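## Task

Take the culture plate labelled W09 out of the incubator and set it in out-nest O1. It must lie flat within the nest's locators, with its well A1 at the nest corner marked A1 and its lid seated fully on it. All other plates and lids must stay as they were. At the end the incubator door must be closed and latched by its catch. Nothing may rely on the robot to stay in place; release the plate and move the gripper away afterwards.

## Robot and tools

ROBOT. A single four-axis SCARA plate mover: a vertical lift, a shoulder, an elbow and a wrist yaw, carrying a two-finger parallel gripper. The gripper is always level; it can only turn about the vertical. There is one arm, so every motion argument is one row, never one list per arm. Joint ranges: lift 0.000 to 0.550 m, shoulder -2.000 to 2.000 rad, elbow -2.800 to 2.800 rad, wrist yaw -12.566 to 12.566 rad. Keep the elbow angle more than 0.4 rad away from 0, or the arm may fold and fault.

FRAMES. Results report end_effector_position (metres) and end_effector_quat_wxyz in the scene frame: origin on the table top under the arm base, +z up, +y to the left when facing along +x. The printed position gets less accurate at long reach. The commanded point is midway between the rubber pads, 2 to 3 cm behind the fingertips. In the gripper's own axes the fingers point along +x and close along y.

A ROW is 5 numbers, each in [-1, 1]: dx, dy, dz, rz, opening. dx, dy, dz, rz are an offset (not a pose) in the gripper's own axes, measured from the gripper's measured pose; 1.0 equals 0.6 m of travel or 180 degrees of turn. Positive rz turns +x toward +y. opening is absolute: +1 is fully open (0.140 m), -1 is closed, which still leaves a 0.066 m gap. Going from open to closed needs at least about 0.6 s.

execute_actions(actions): a list of actions run in order. Each action is a table of up to 15 rows, one row per 1/30 s control step; a shorter table repeats its final row to fill 15 steps. Every row in an action is an offset from the pose measured when that action began (for the first action of a call, the last pose a result reported), not from the previous row. An empty list just returns state and images. Each step the command is clipped to 70 mm and 16 degrees from the measured pose, and after the action the arm goes only as far as the last clipped pose, so large offsets must be continued in later actions. The Hand target line shows what the controller is currently driving toward.

move(target, speed, blocking): target is one row as above, an offset from the pose in the latest result that shows one, in gripper axes. It drives a straight path lasting 0.5 to 10 s (cut off at 10 s). speed is the path's top speed in m/s, 0.002 to 0.5, default 0.25; turning is capped at twice that value in rad/s. The opening is applied at the start. The gripper lags and can stray or overshoot speed, most with the arm nearly straight, and the path ignores obstacles. With blocking=false the call returns after 0.5 s while the arm keeps going; execute_actions and move are refused until a result shows the end, so use wait(0) to check or stop. The extra move: line reports the ending (done, off_target, moving, held, fault), which limits acted (paced = the sent pose was clipped; held = a check blocked some steps, after which the arm can surge past speed) and the distance from target.

wait(seconds): 0 to 10 s with the last command held; returns early if a running move ends. stop(): brakes a running move (needs room, more when fast); the fingers continue. zoom_image(camera, region): a closer view of part of a camera's latest image; region is [x0, y0, x1, y1] in pixels from the top-left, at most 504 by 504. Cameras, each 504x504: cam_head_left, cam_head_right, cam_high, cam_low, cam_wrist. finished_scene(scene): ends the numbered scene for good and reports success; the goal must already hold stably. Answering without any tool call ends everything.

RESULT LINES. Joint positions gives lift (m), shoulder, elbow, wrist yaw (rad), then the finger pad gap (m). grip_measured is the finger opening on the command scale, possibly off by about 1 mm, constant within a scene. To hold something, command an opening below grip_measured: roughly 0.04 below grips firmly, less grips gently. Pads push up to about 18 N each; a fast close can squeeze harder. A "pose unreachable" line means a clearance check altered or blocked the command.

LIMITS. Load limits: lift 52.2 N, shoulder 7.83 N m, elbow 3.91 N m, wrist yaw 1.3 N m, counting the held load. Reaching one halts the arm for 10 s and drops the rest of the call. Holding a load heats motors: MOTOR HOT appears from 85 °C; at 100 °C an OVER-TEMPERATURE FAULT brakes the arm until it cools. Joints are speed and acceleration limited and move in sync; a reversed command stops them all together, and after a big motion the arm may not yet be at its target.

TASK HINTS. Once pushed, the incubator door keeps swinging; if it opens well past 90 degrees its outer face is out of reach for closing. A plate in the incubator shows its ID on the front. On any labelled item, well A1 sits at the labelled short end, in the corner opposite the labelled long side. Something may occasionally tug briefly on a held part.

AVOID. Knocking or placing anything off the table ends the scene. Avoid drops, slips, slams, hard hits and hard pushes: faster contact strikes harder, and a target set further beyond a contact presses harder. Because offsets start from the measured pose, repeating a small offset against a rigid surface does not press deeper, but against something yielding it does. A stalled arm tends to keep pushing until given a new command.

Each tool is called after "Emit:" in YAML: its name, and indented under it one key for each argument.

## Session

Emit:
execute_actions:
  actions: []

Scene clock: 0.00 s.
end_effector_position=(+0.5198, -0.1205, +0.2563) grip_measured=+1.00 end_effector_quat_wxyz=(+0.772, +0.000, +0.000, -0.636)
Joint positions: [ 0.251 -0.763 -1.311  0.695  0.14 ]
Motor temperatures (°C, as the motors report them): [29 21 22 23]
Hand target: +0.520, -0.121, +0.256; +0.772, +0.000, +0.000, -0.636

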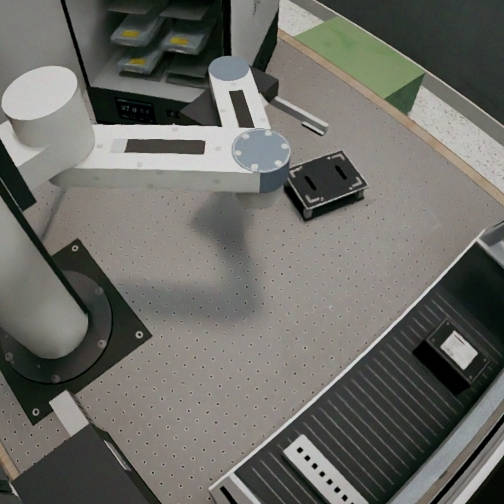

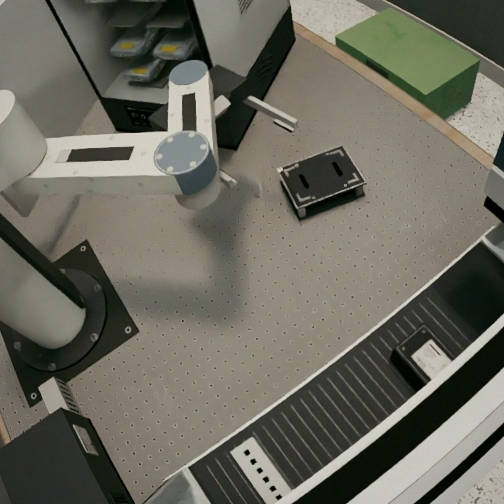

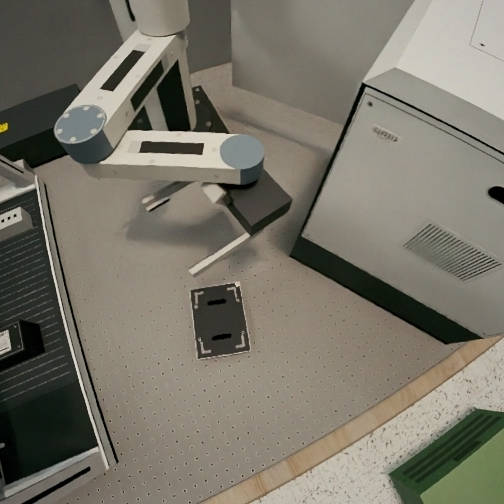

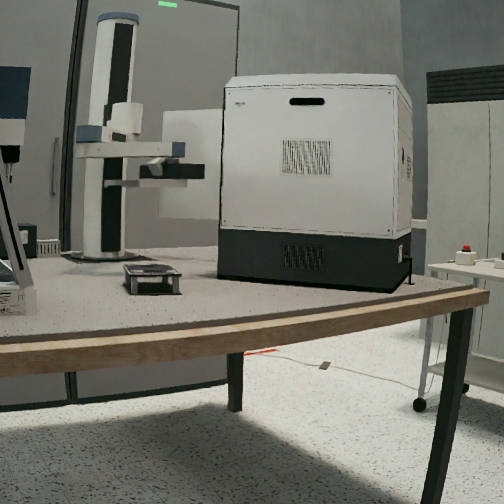

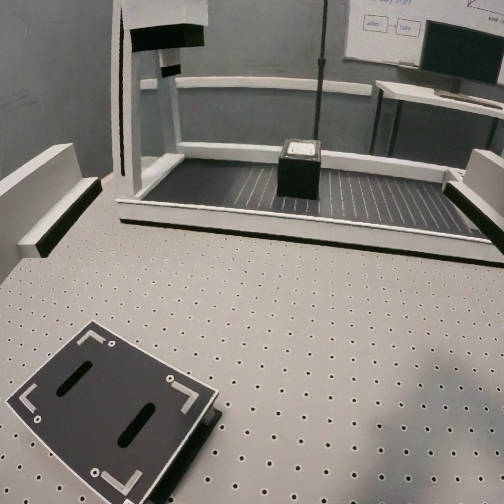

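Emit:
zoom_image:
  camera: "cam_head_left"
  region: [0,0,300,200]

Emit:
zoom_image:
  camera: "cam_head_left"
  region: [270,130,390,230]

Emit:
zoom_image:
  camera: "cam_wrist"
  region: [0,300,250,504]

Emit:
zoom_image:
  camera: "cam_head_left"
  region: [400,300,504,400]

Region (0, 0, 300, 200) of cam_head_left's 504x504 image, scaled by 1.680, with more detail than that image has.

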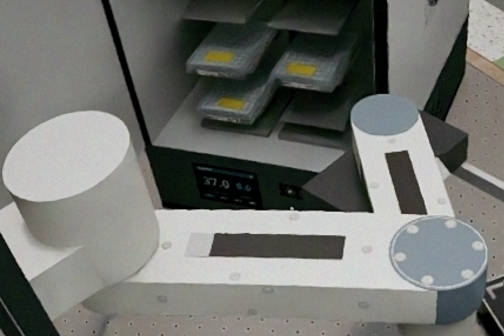

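Region (270, 130, 390, 230) of cam_head_left's 504x504 image, scaled by 4.200, with more detail than that image has.

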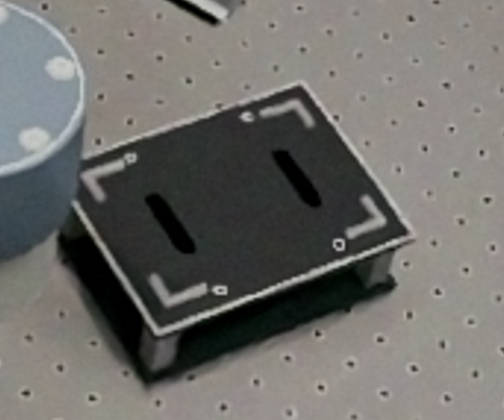

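Region (0, 300, 250, 504) of cam_wrist's 504x504 image, scaled by 2.016, with more detail than that image has; it fills the top 411 rows of this view, and the rest is white.

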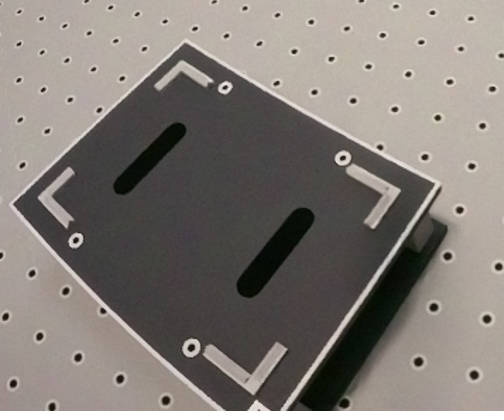

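Region (400, 300, 504, 400) of cam_head_left's 504x504 image, scaled by 4.846, with more detail than that image has; it fills the top 485 rows of this view, and the rest is white.

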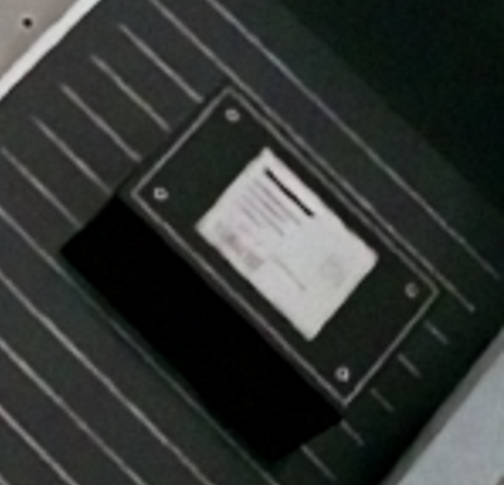

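Emit:
move:
  target: [0,-0.08,0,0.33,1]
  speed: 0.4

Emit:
move:
  target: [0,0,0,0.39,1]
  speed: 0.4

Scene clock: 9.90 s.
end_effector_position=(+0.4726, -0.1298, +0.2563) grip_measured=+1.00 end_effector_quat_wxyz=(+0.985, +0.000, +0.000, -0.170)
Joint positions: [ 0.251 -1.474 -0.713  1.844  0.14 ]
Motor temperatures (°C, as the motors report them): [29 21 22 23]
Hand target: +0.473, -0.130, +0.256; +0.985, +0.000, +0.000, -0.170
Off the commanded pose: 0.000 m, 0 deg.
move: done

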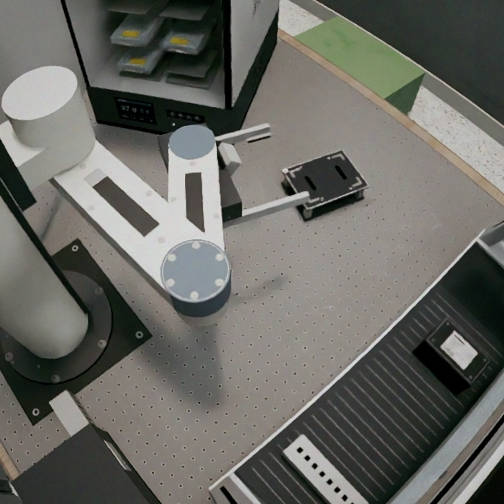

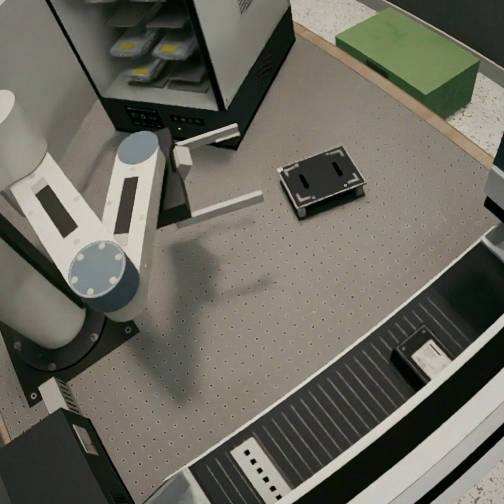

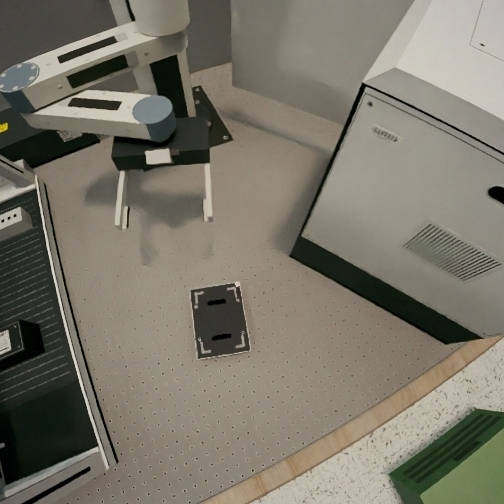

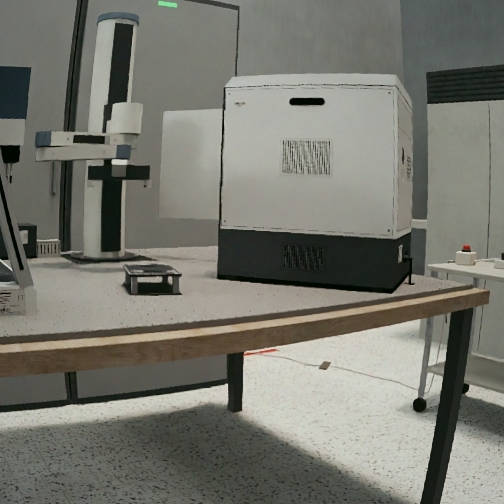

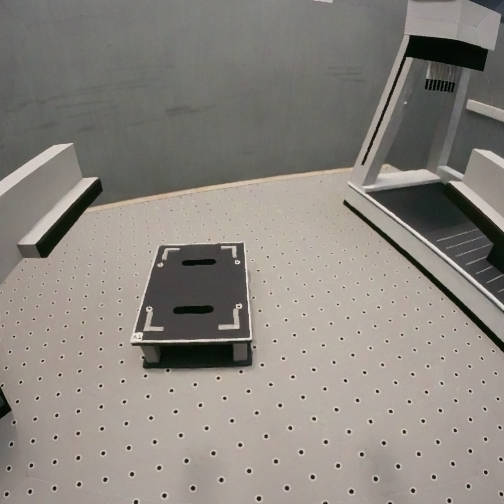

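Scene clock: 11.80 s.
end_effector_position=(+0.4726, -0.1299, +0.2563) grip_measured=+1.00 end_effector_quat_wxyz=(+0.904, +0.000, +0.000, +0.427)
Joint positions: [ 0.251 -1.67  -1.301  3.854  0.14 ]
Motor temperatures (°C, as the motors report them): [29 21 22 23]
Hand target: +0.473, -0.130, +0.256; +0.904, +0.000, +0.000, +0.427
Off the commanded pose: 0.000 m, 0 deg.
move: done

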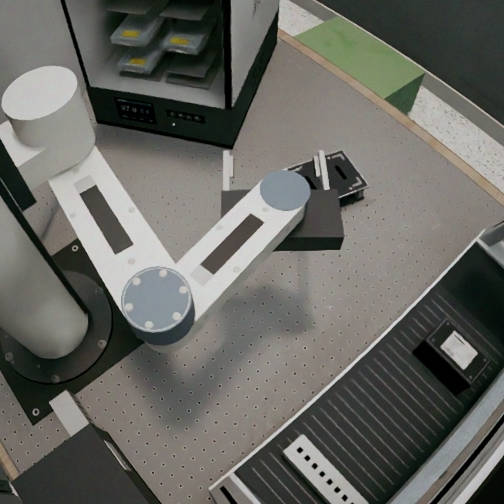

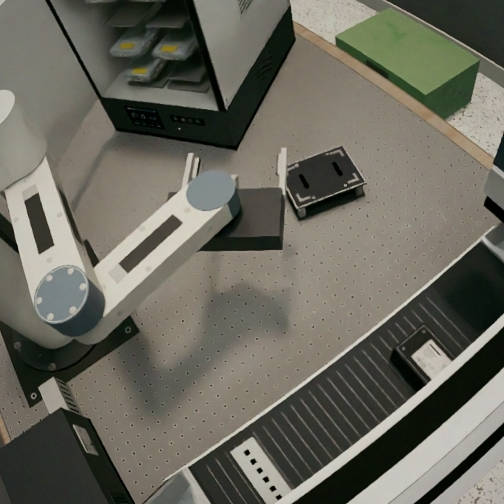

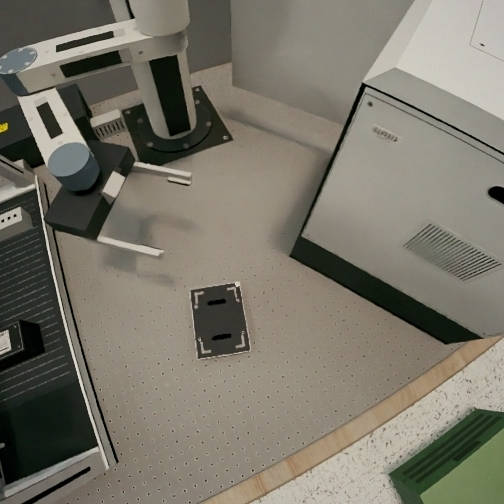

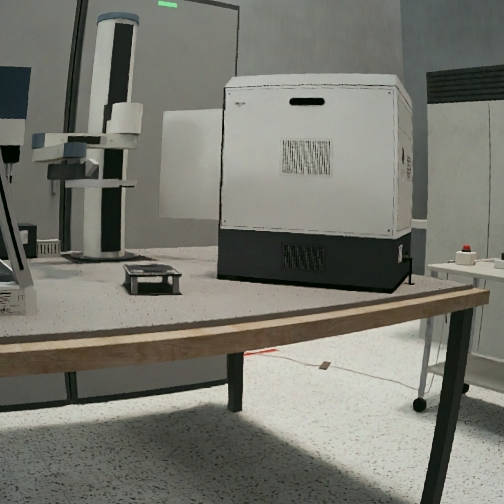

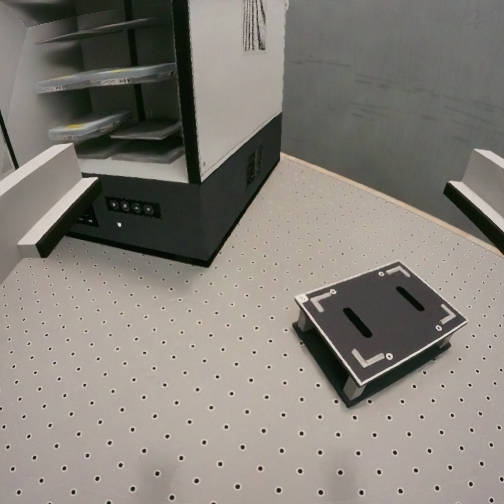

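Emit:
move:
  target: [0.32,0.35,0,-0.087,1]
  speed: 0.3

Emit:
zoom_image:
  camera: "cam_wrist"
  region: [60,0,400,220]

Scene clock: 18.93 s.
end_effector_position=(+0.4323, +0.1521, +0.2563) grip_measured=+1.00 end_effector_quat_wxyz=(+0.954, +0.000, +0.000, +0.300)
Joint positions: [ 0.251 -0.56  -0.606  1.775  0.14 ]
Motor temperatures (°C, as the motors report them): [29 21 22 23]
Hand target: +0.432, +0.152, +0.256; +0.954, +0.000, +0.000, +0.300
Off the commanded pose: 0.000 m, 0 deg.
move: done

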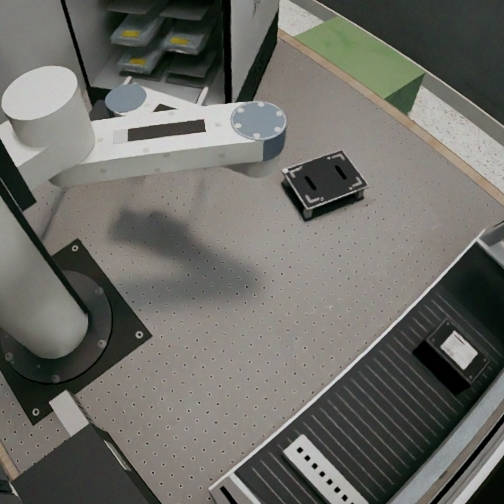

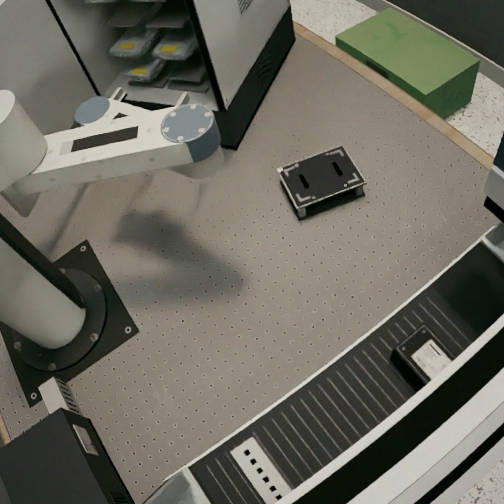

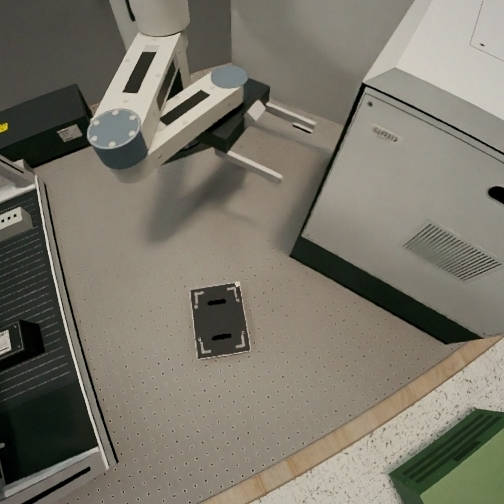

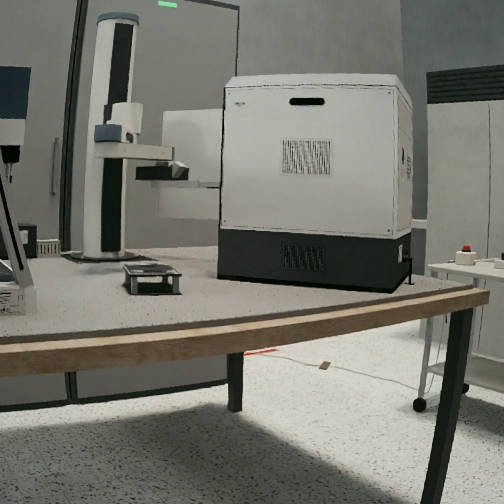

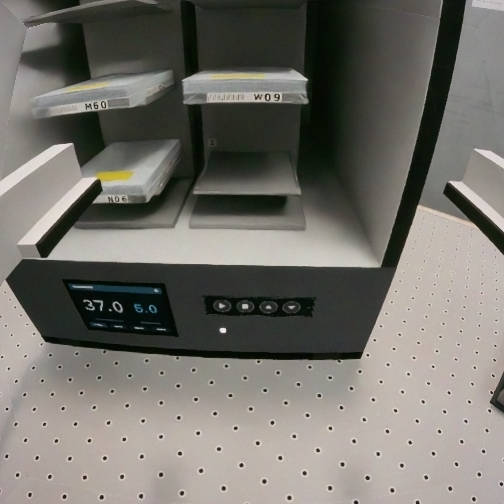

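Region (60, 0, 400, 220) of cam_wrist's 504x504 image, scaled by 1.482, with more detail than that image has; it fills the top 326 rows of this view, and the rest is white.

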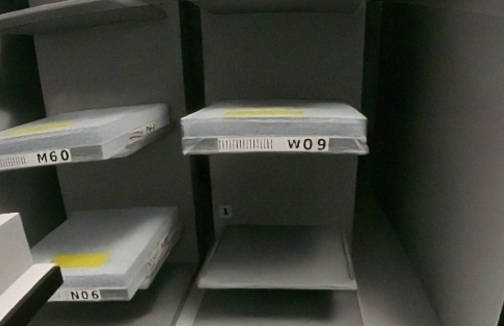

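Emit:
move:
  target: [0.12,0.025,0,-0.008,1]

Scene clock: 24.73 s.
end_effector_position=(+0.4828, +0.2056, +0.2563) grip_measured=+1.00 end_effector_quat_wxyz=(+0.958, +0.000, +0.000, +0.288)
Joint positions: [ 0.251 -0.37  -0.905  1.859  0.14 ]
Motor temperatures (°C, as the motors report them): [29 21 22 23]
Hand target: +0.483, +0.206, +0.256; +0.958, +0.000, +0.000, +0.288
Off the commanded pose: 0.000 m, 0 deg.
move: done

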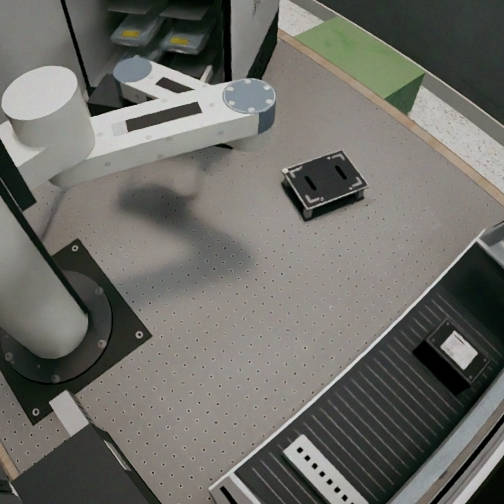

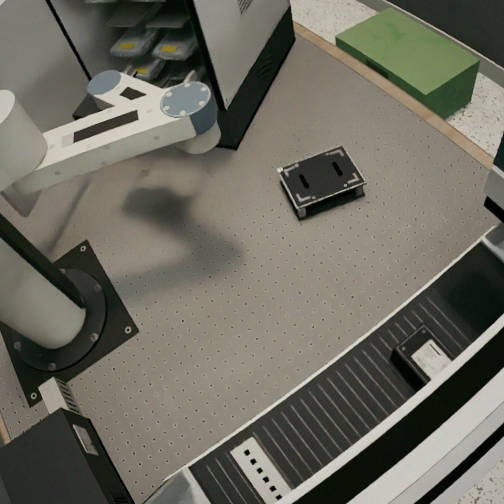

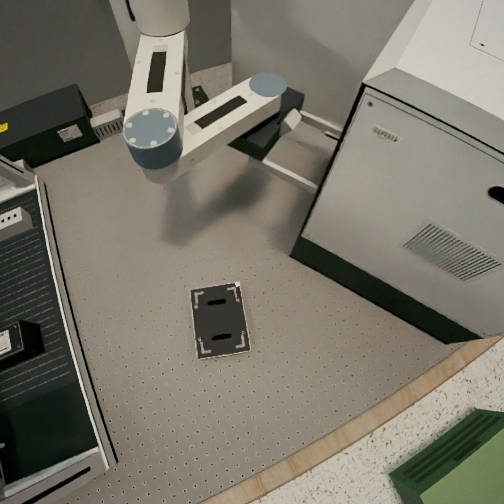

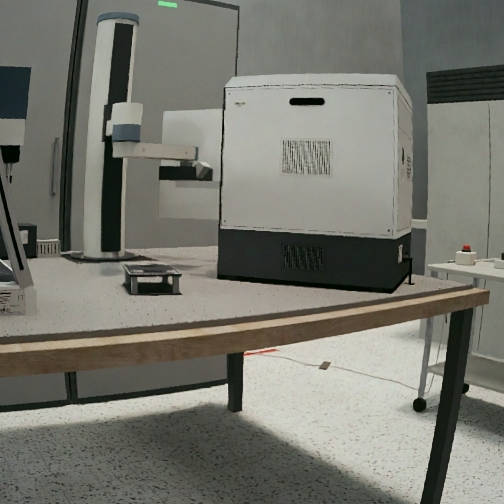

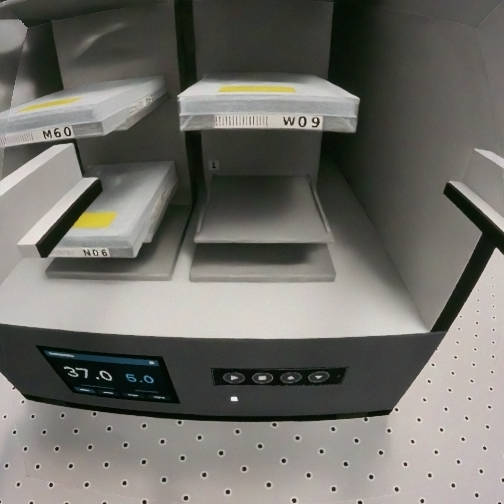

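Emit:
move:
  target: [0.045,0.001,0.026,0,-0.16]
  speed: 0.1

Emit:
zoom_image:
  camera: "cam_wrist"
  region: [60,60,480,280]

Scene clock: 30.63 s.
end_effector_position=(+0.5051, +0.2209, +0.2719) grip_measured=-0.16 end_effector_quat_wxyz=(+0.958, +0.000, +0.000, +0.288)
Joint positions: [ 0.267 -0.329 -1.024  1.938  0.097]
Motor temperatures (°C, as the motors report them): [29 21 22 23]
Hand target: +0.505, +0.221, +0.272; +0.958, +0.000, +0.000, +0.288
Off the commanded pose: 0.000 m, 0 deg.
move: done

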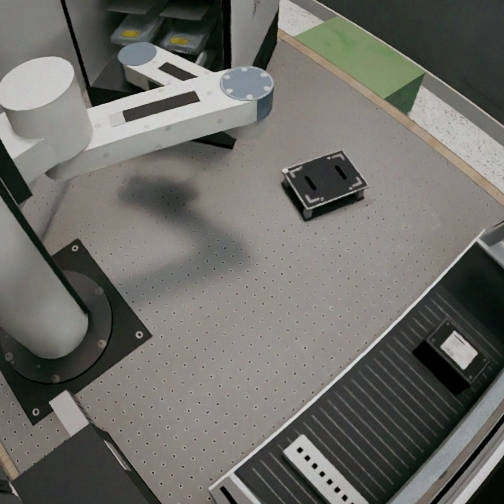

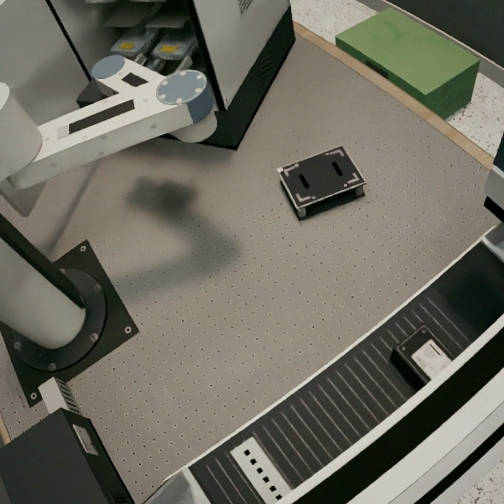

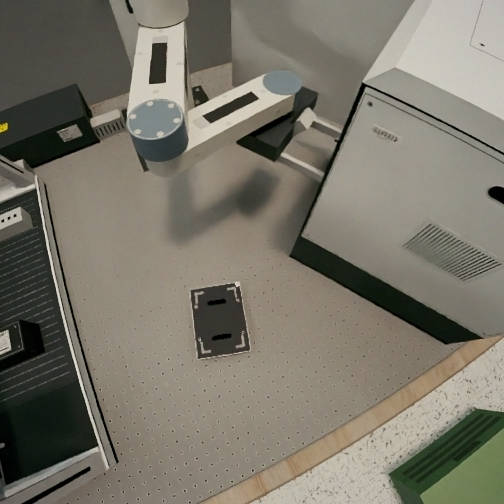

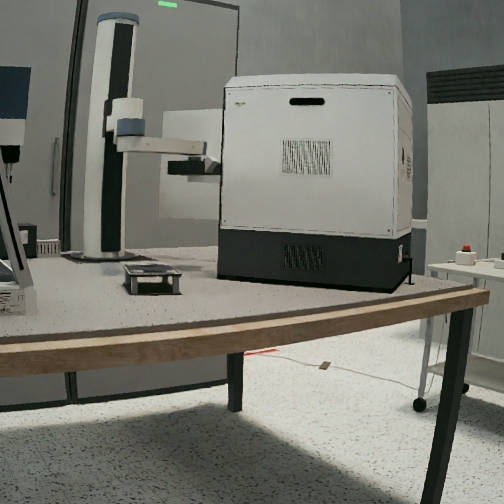

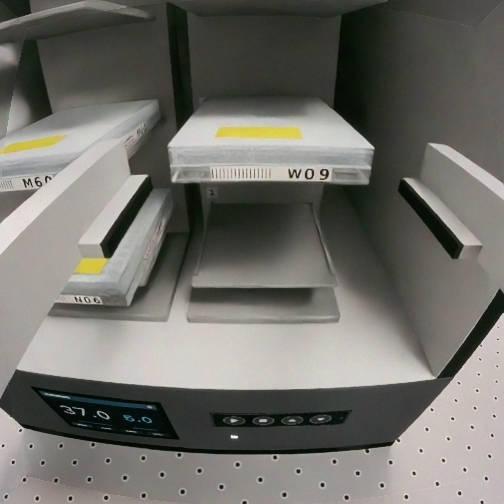

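Region (60, 60, 480, 280) of cam_wrist's 504x504 image, scaled by 1.200, with more detail than that image has; it fills the top 264 rows of this view, and the rest is white.

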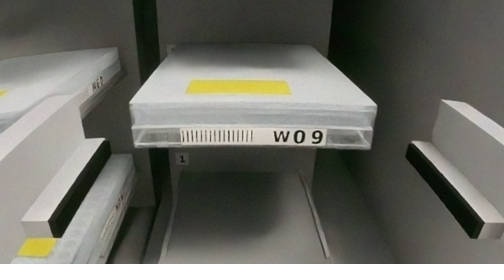

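Emit:
move:
  target: [0.075,0.002,-0.001,0,-0.16]
  speed: 0.08

Scene clock: 34.17 s.
end_effector_position=(+0.5421, +0.2467, +0.2713) grip_measured=-0.16 end_effector_quat_wxyz=(+0.958, +0.000, +0.000, +0.287)
Joint positions: [ 0.266 -0.251 -1.232  2.066  0.097]
Motor temperatures (°C, as the motors report them): [28 21 22 23]
Hand target: +0.542, +0.247, +0.271; +0.958, +0.000, +0.000, +0.288
Off the commanded pose: 0.000 m, 0 deg.
move: done

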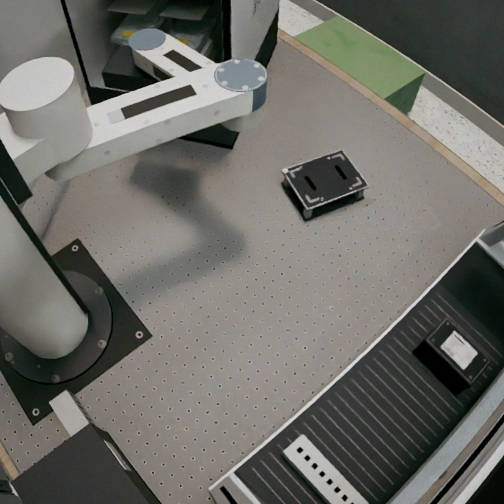

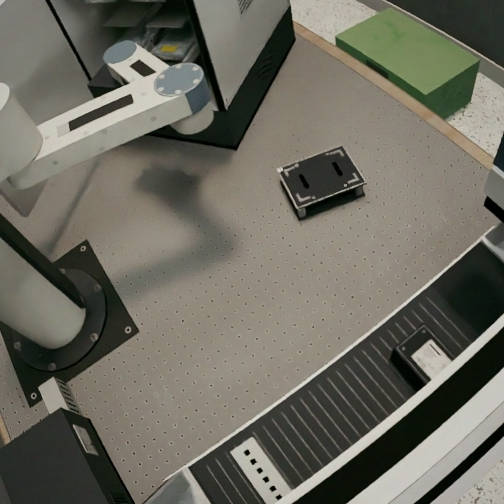

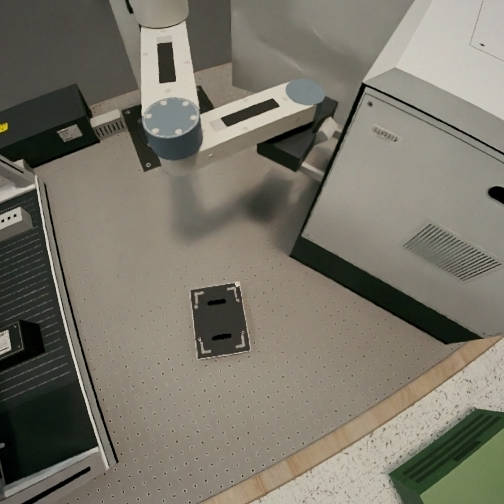

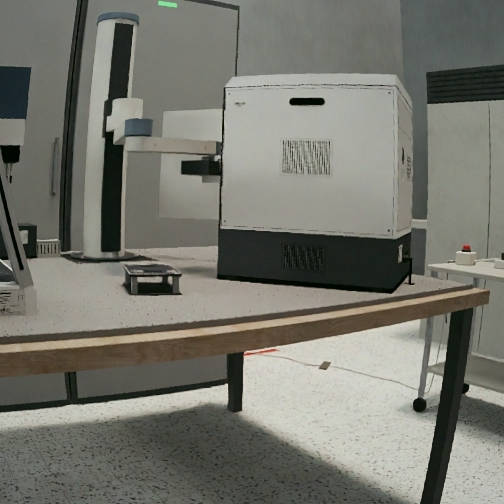

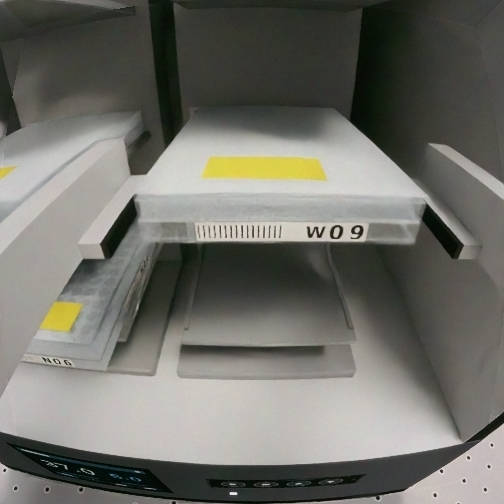

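Emit:
move:
  target: [0.077,0,0,0,-0.16]
  speed: 0.07

Emit:
execute_actions:
  actions:
    - [[0,0,0,0,-0.25],[0,0,0,0,-0.3],[0,0,0,0,-0.35],[0,0,0,0,-0.4],[0,0,0,0,-0.42],[0,0,0,0,-0.44],[0,0,0,0,-0.45],[0,0,0,0,-0.46],[0,0,0,0,-0.47],[0,0,0,0,-0.48],[0,0,0,0,-0.49],[0,0,0,0,-0.5],[0,0,0,0,-0.51],[0,0,0,0,-0.52]]
    - [[0,0,0,0,-0.52]]

Scene clock: 38.47 s.
end_effector_position=(+0.5808, +0.2720, +0.2713) grip_measured=-0.16 end_effector_quat_wxyz=(+0.958, +0.000, +0.000, +0.287)
Joint positions: [ 0.266 -0.16  -1.462  2.205  0.097]
Motor temperatures (°C, as the motors report them): [28 21 22 23]
Hand target: +0.581, +0.272, +0.271; +0.958, +0.000, +0.000, +0.287
Off the commanded pose: 0.000 m, 0 deg.
move: done

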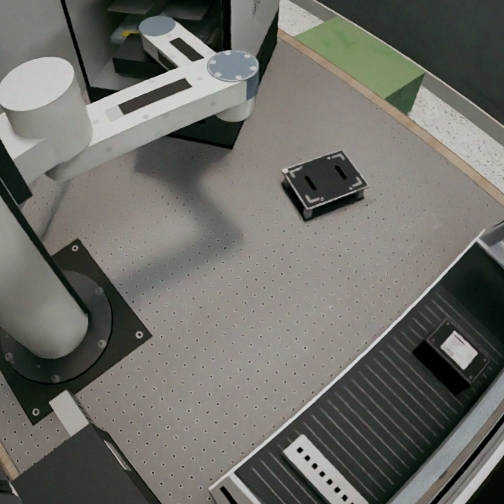

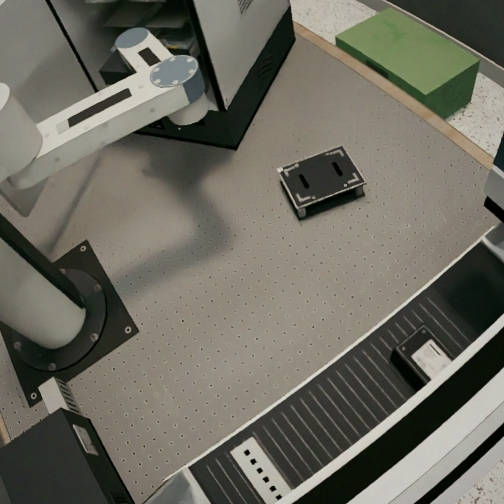

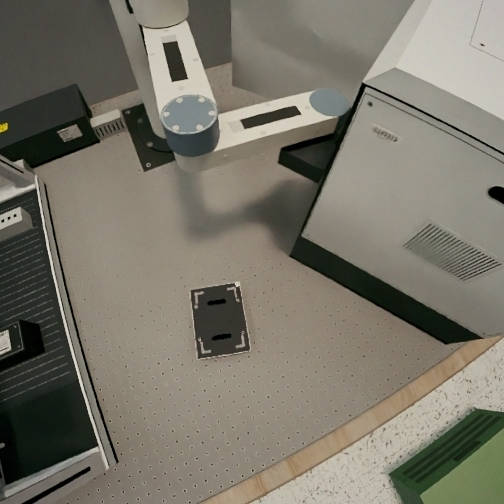

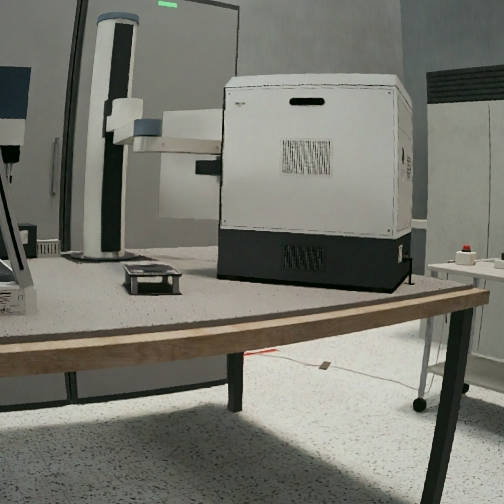

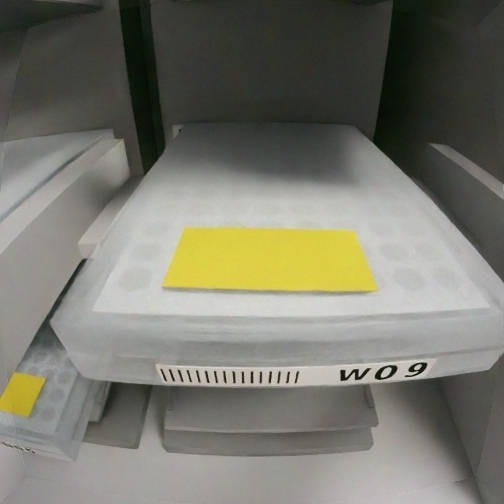

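Scene clock: 39.47 s.
end_effector_position=(+0.5808, +0.2720, +0.2713) grip_measured=-0.48 end_effector_quat_wxyz=(+0.958, +0.000, +0.000, +0.287)
Joint positions: [ 0.266 -0.16  -1.462  2.205  0.085]
Motor temperatures (°C, as the motors report them): [28 21 22 23]
Hand target: +0.581, +0.272, +0.271; +0.958, +0.000, +0.000, +0.287
Off the commanded pose: 0.000 m, 0 deg.

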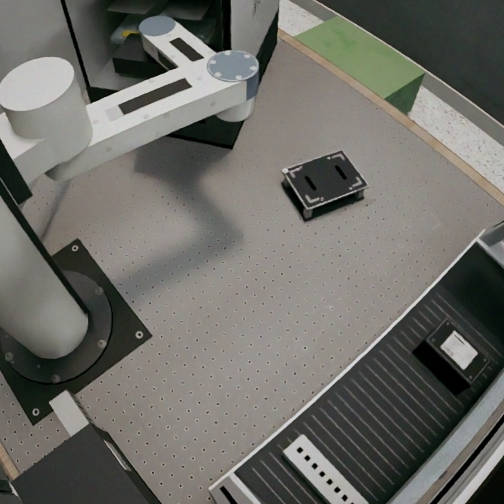

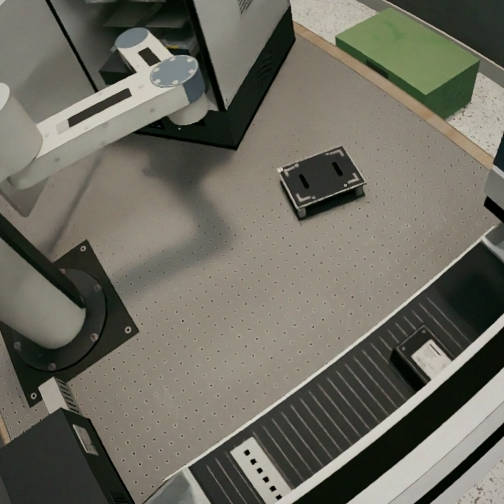

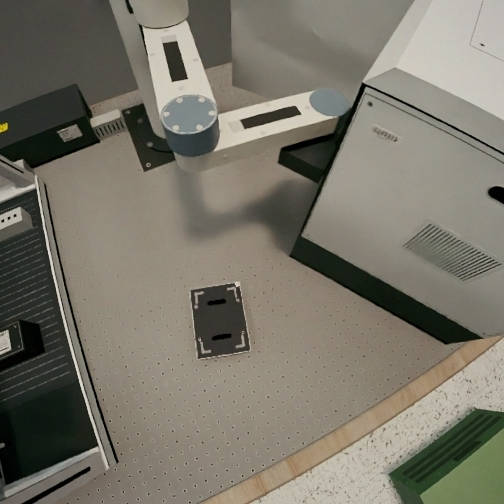

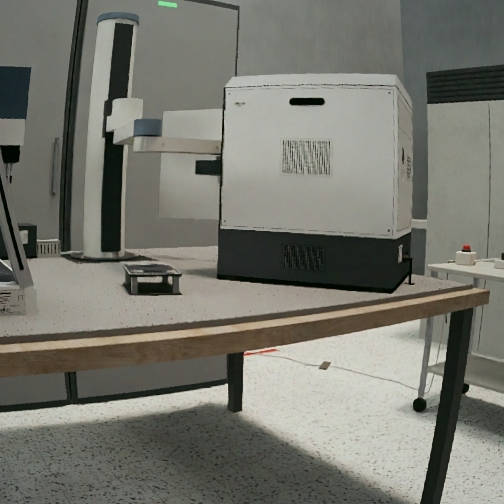

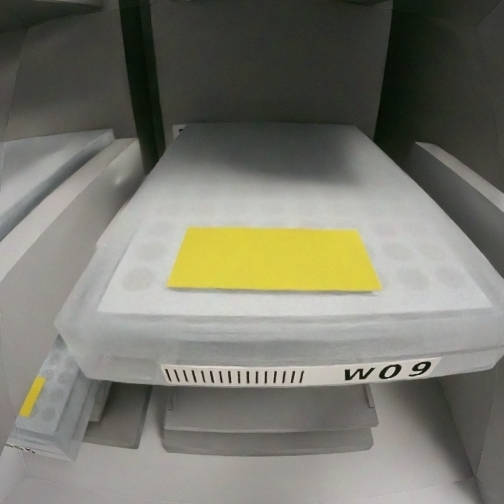

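Emit:
move:
  target: [0,0,0.012,0,-0.525]
  speed: 0.03

Emit:
move:
  target: [-0.31,0,0,0,-0.525]
  speed: 0.15

Scene clock: 42.63 s.
end_effector_position=(+0.5808, +0.2720, +0.2786) grip_measured=-0.48 end_effector_quat_wxyz=(+0.958, +0.000, +0.000, +0.287)
Joint positions: [ 0.274 -0.16  -1.462  2.205  0.085]
Motor temperatures (°C, as the motors report them): [28 21 22 23]
Hand target: +0.581, +0.272, +0.279; +0.958, +0.000, +0.000, +0.287
Off the commanded pose: 0.000 m, 0 deg.
move: done

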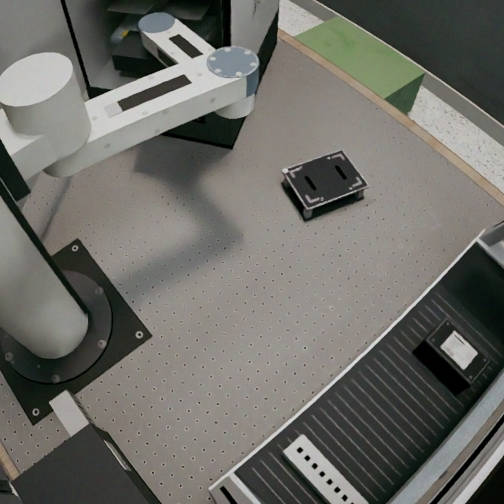

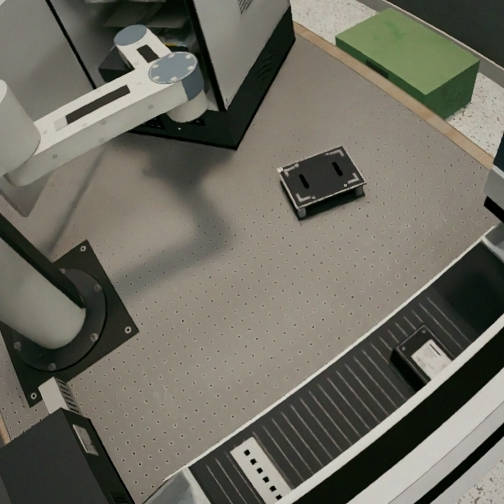

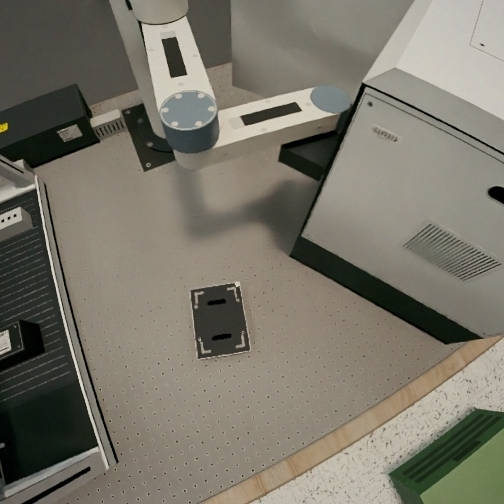

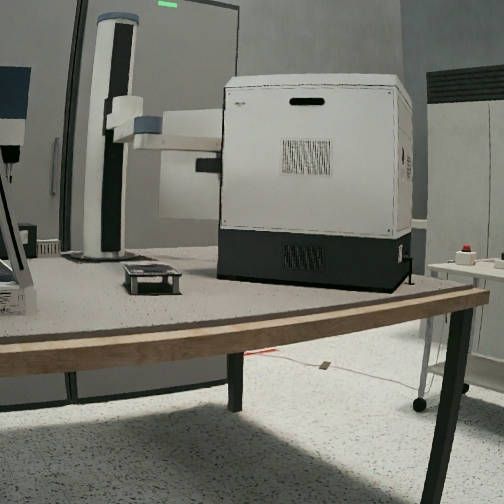

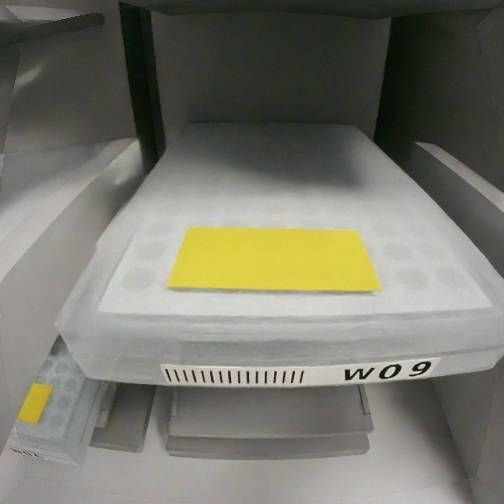

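Scene clock: 44.17 s.
end_effector_position=(+0.4254, +0.1697, +0.2785) grip_measured=-0.48 end_effector_quat_wxyz=(+0.958, +0.000, +0.000, +0.287)
Joint positions: [ 0.274 -0.419 -0.617  1.619  0.085]
Motor temperatures (°C, as the motors report them): [28 21 22 23]
Hand target: +0.425, +0.170, +0.279; +0.958, +0.000, +0.000, +0.287
Off the commanded pose: 0.000 m, 0 deg.
move: done

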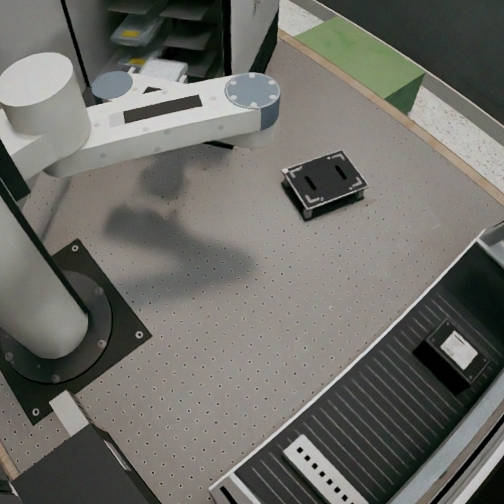

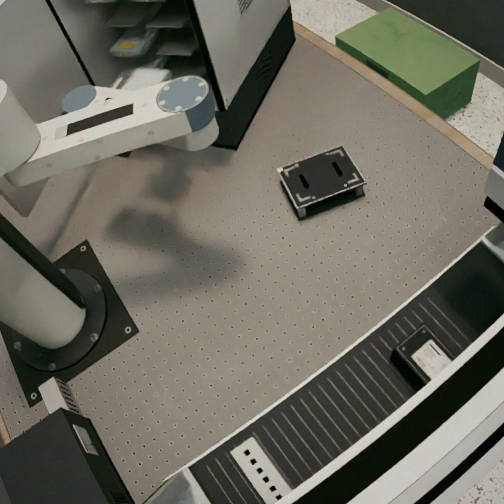

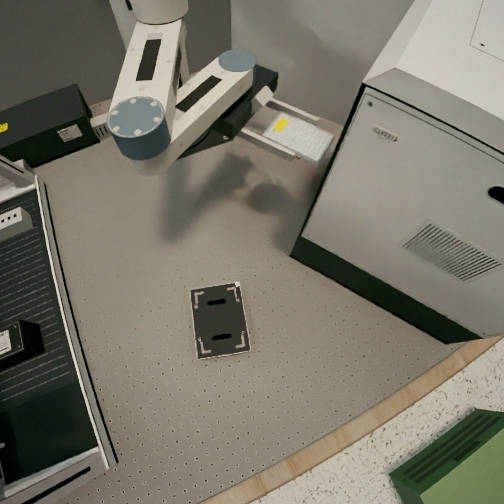

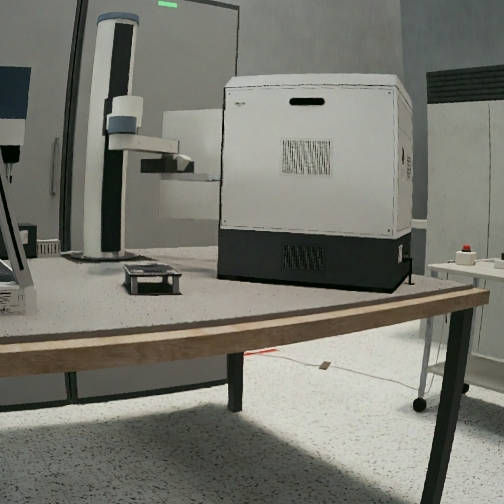

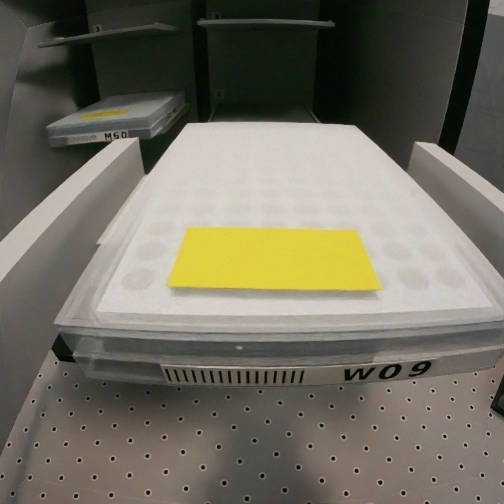

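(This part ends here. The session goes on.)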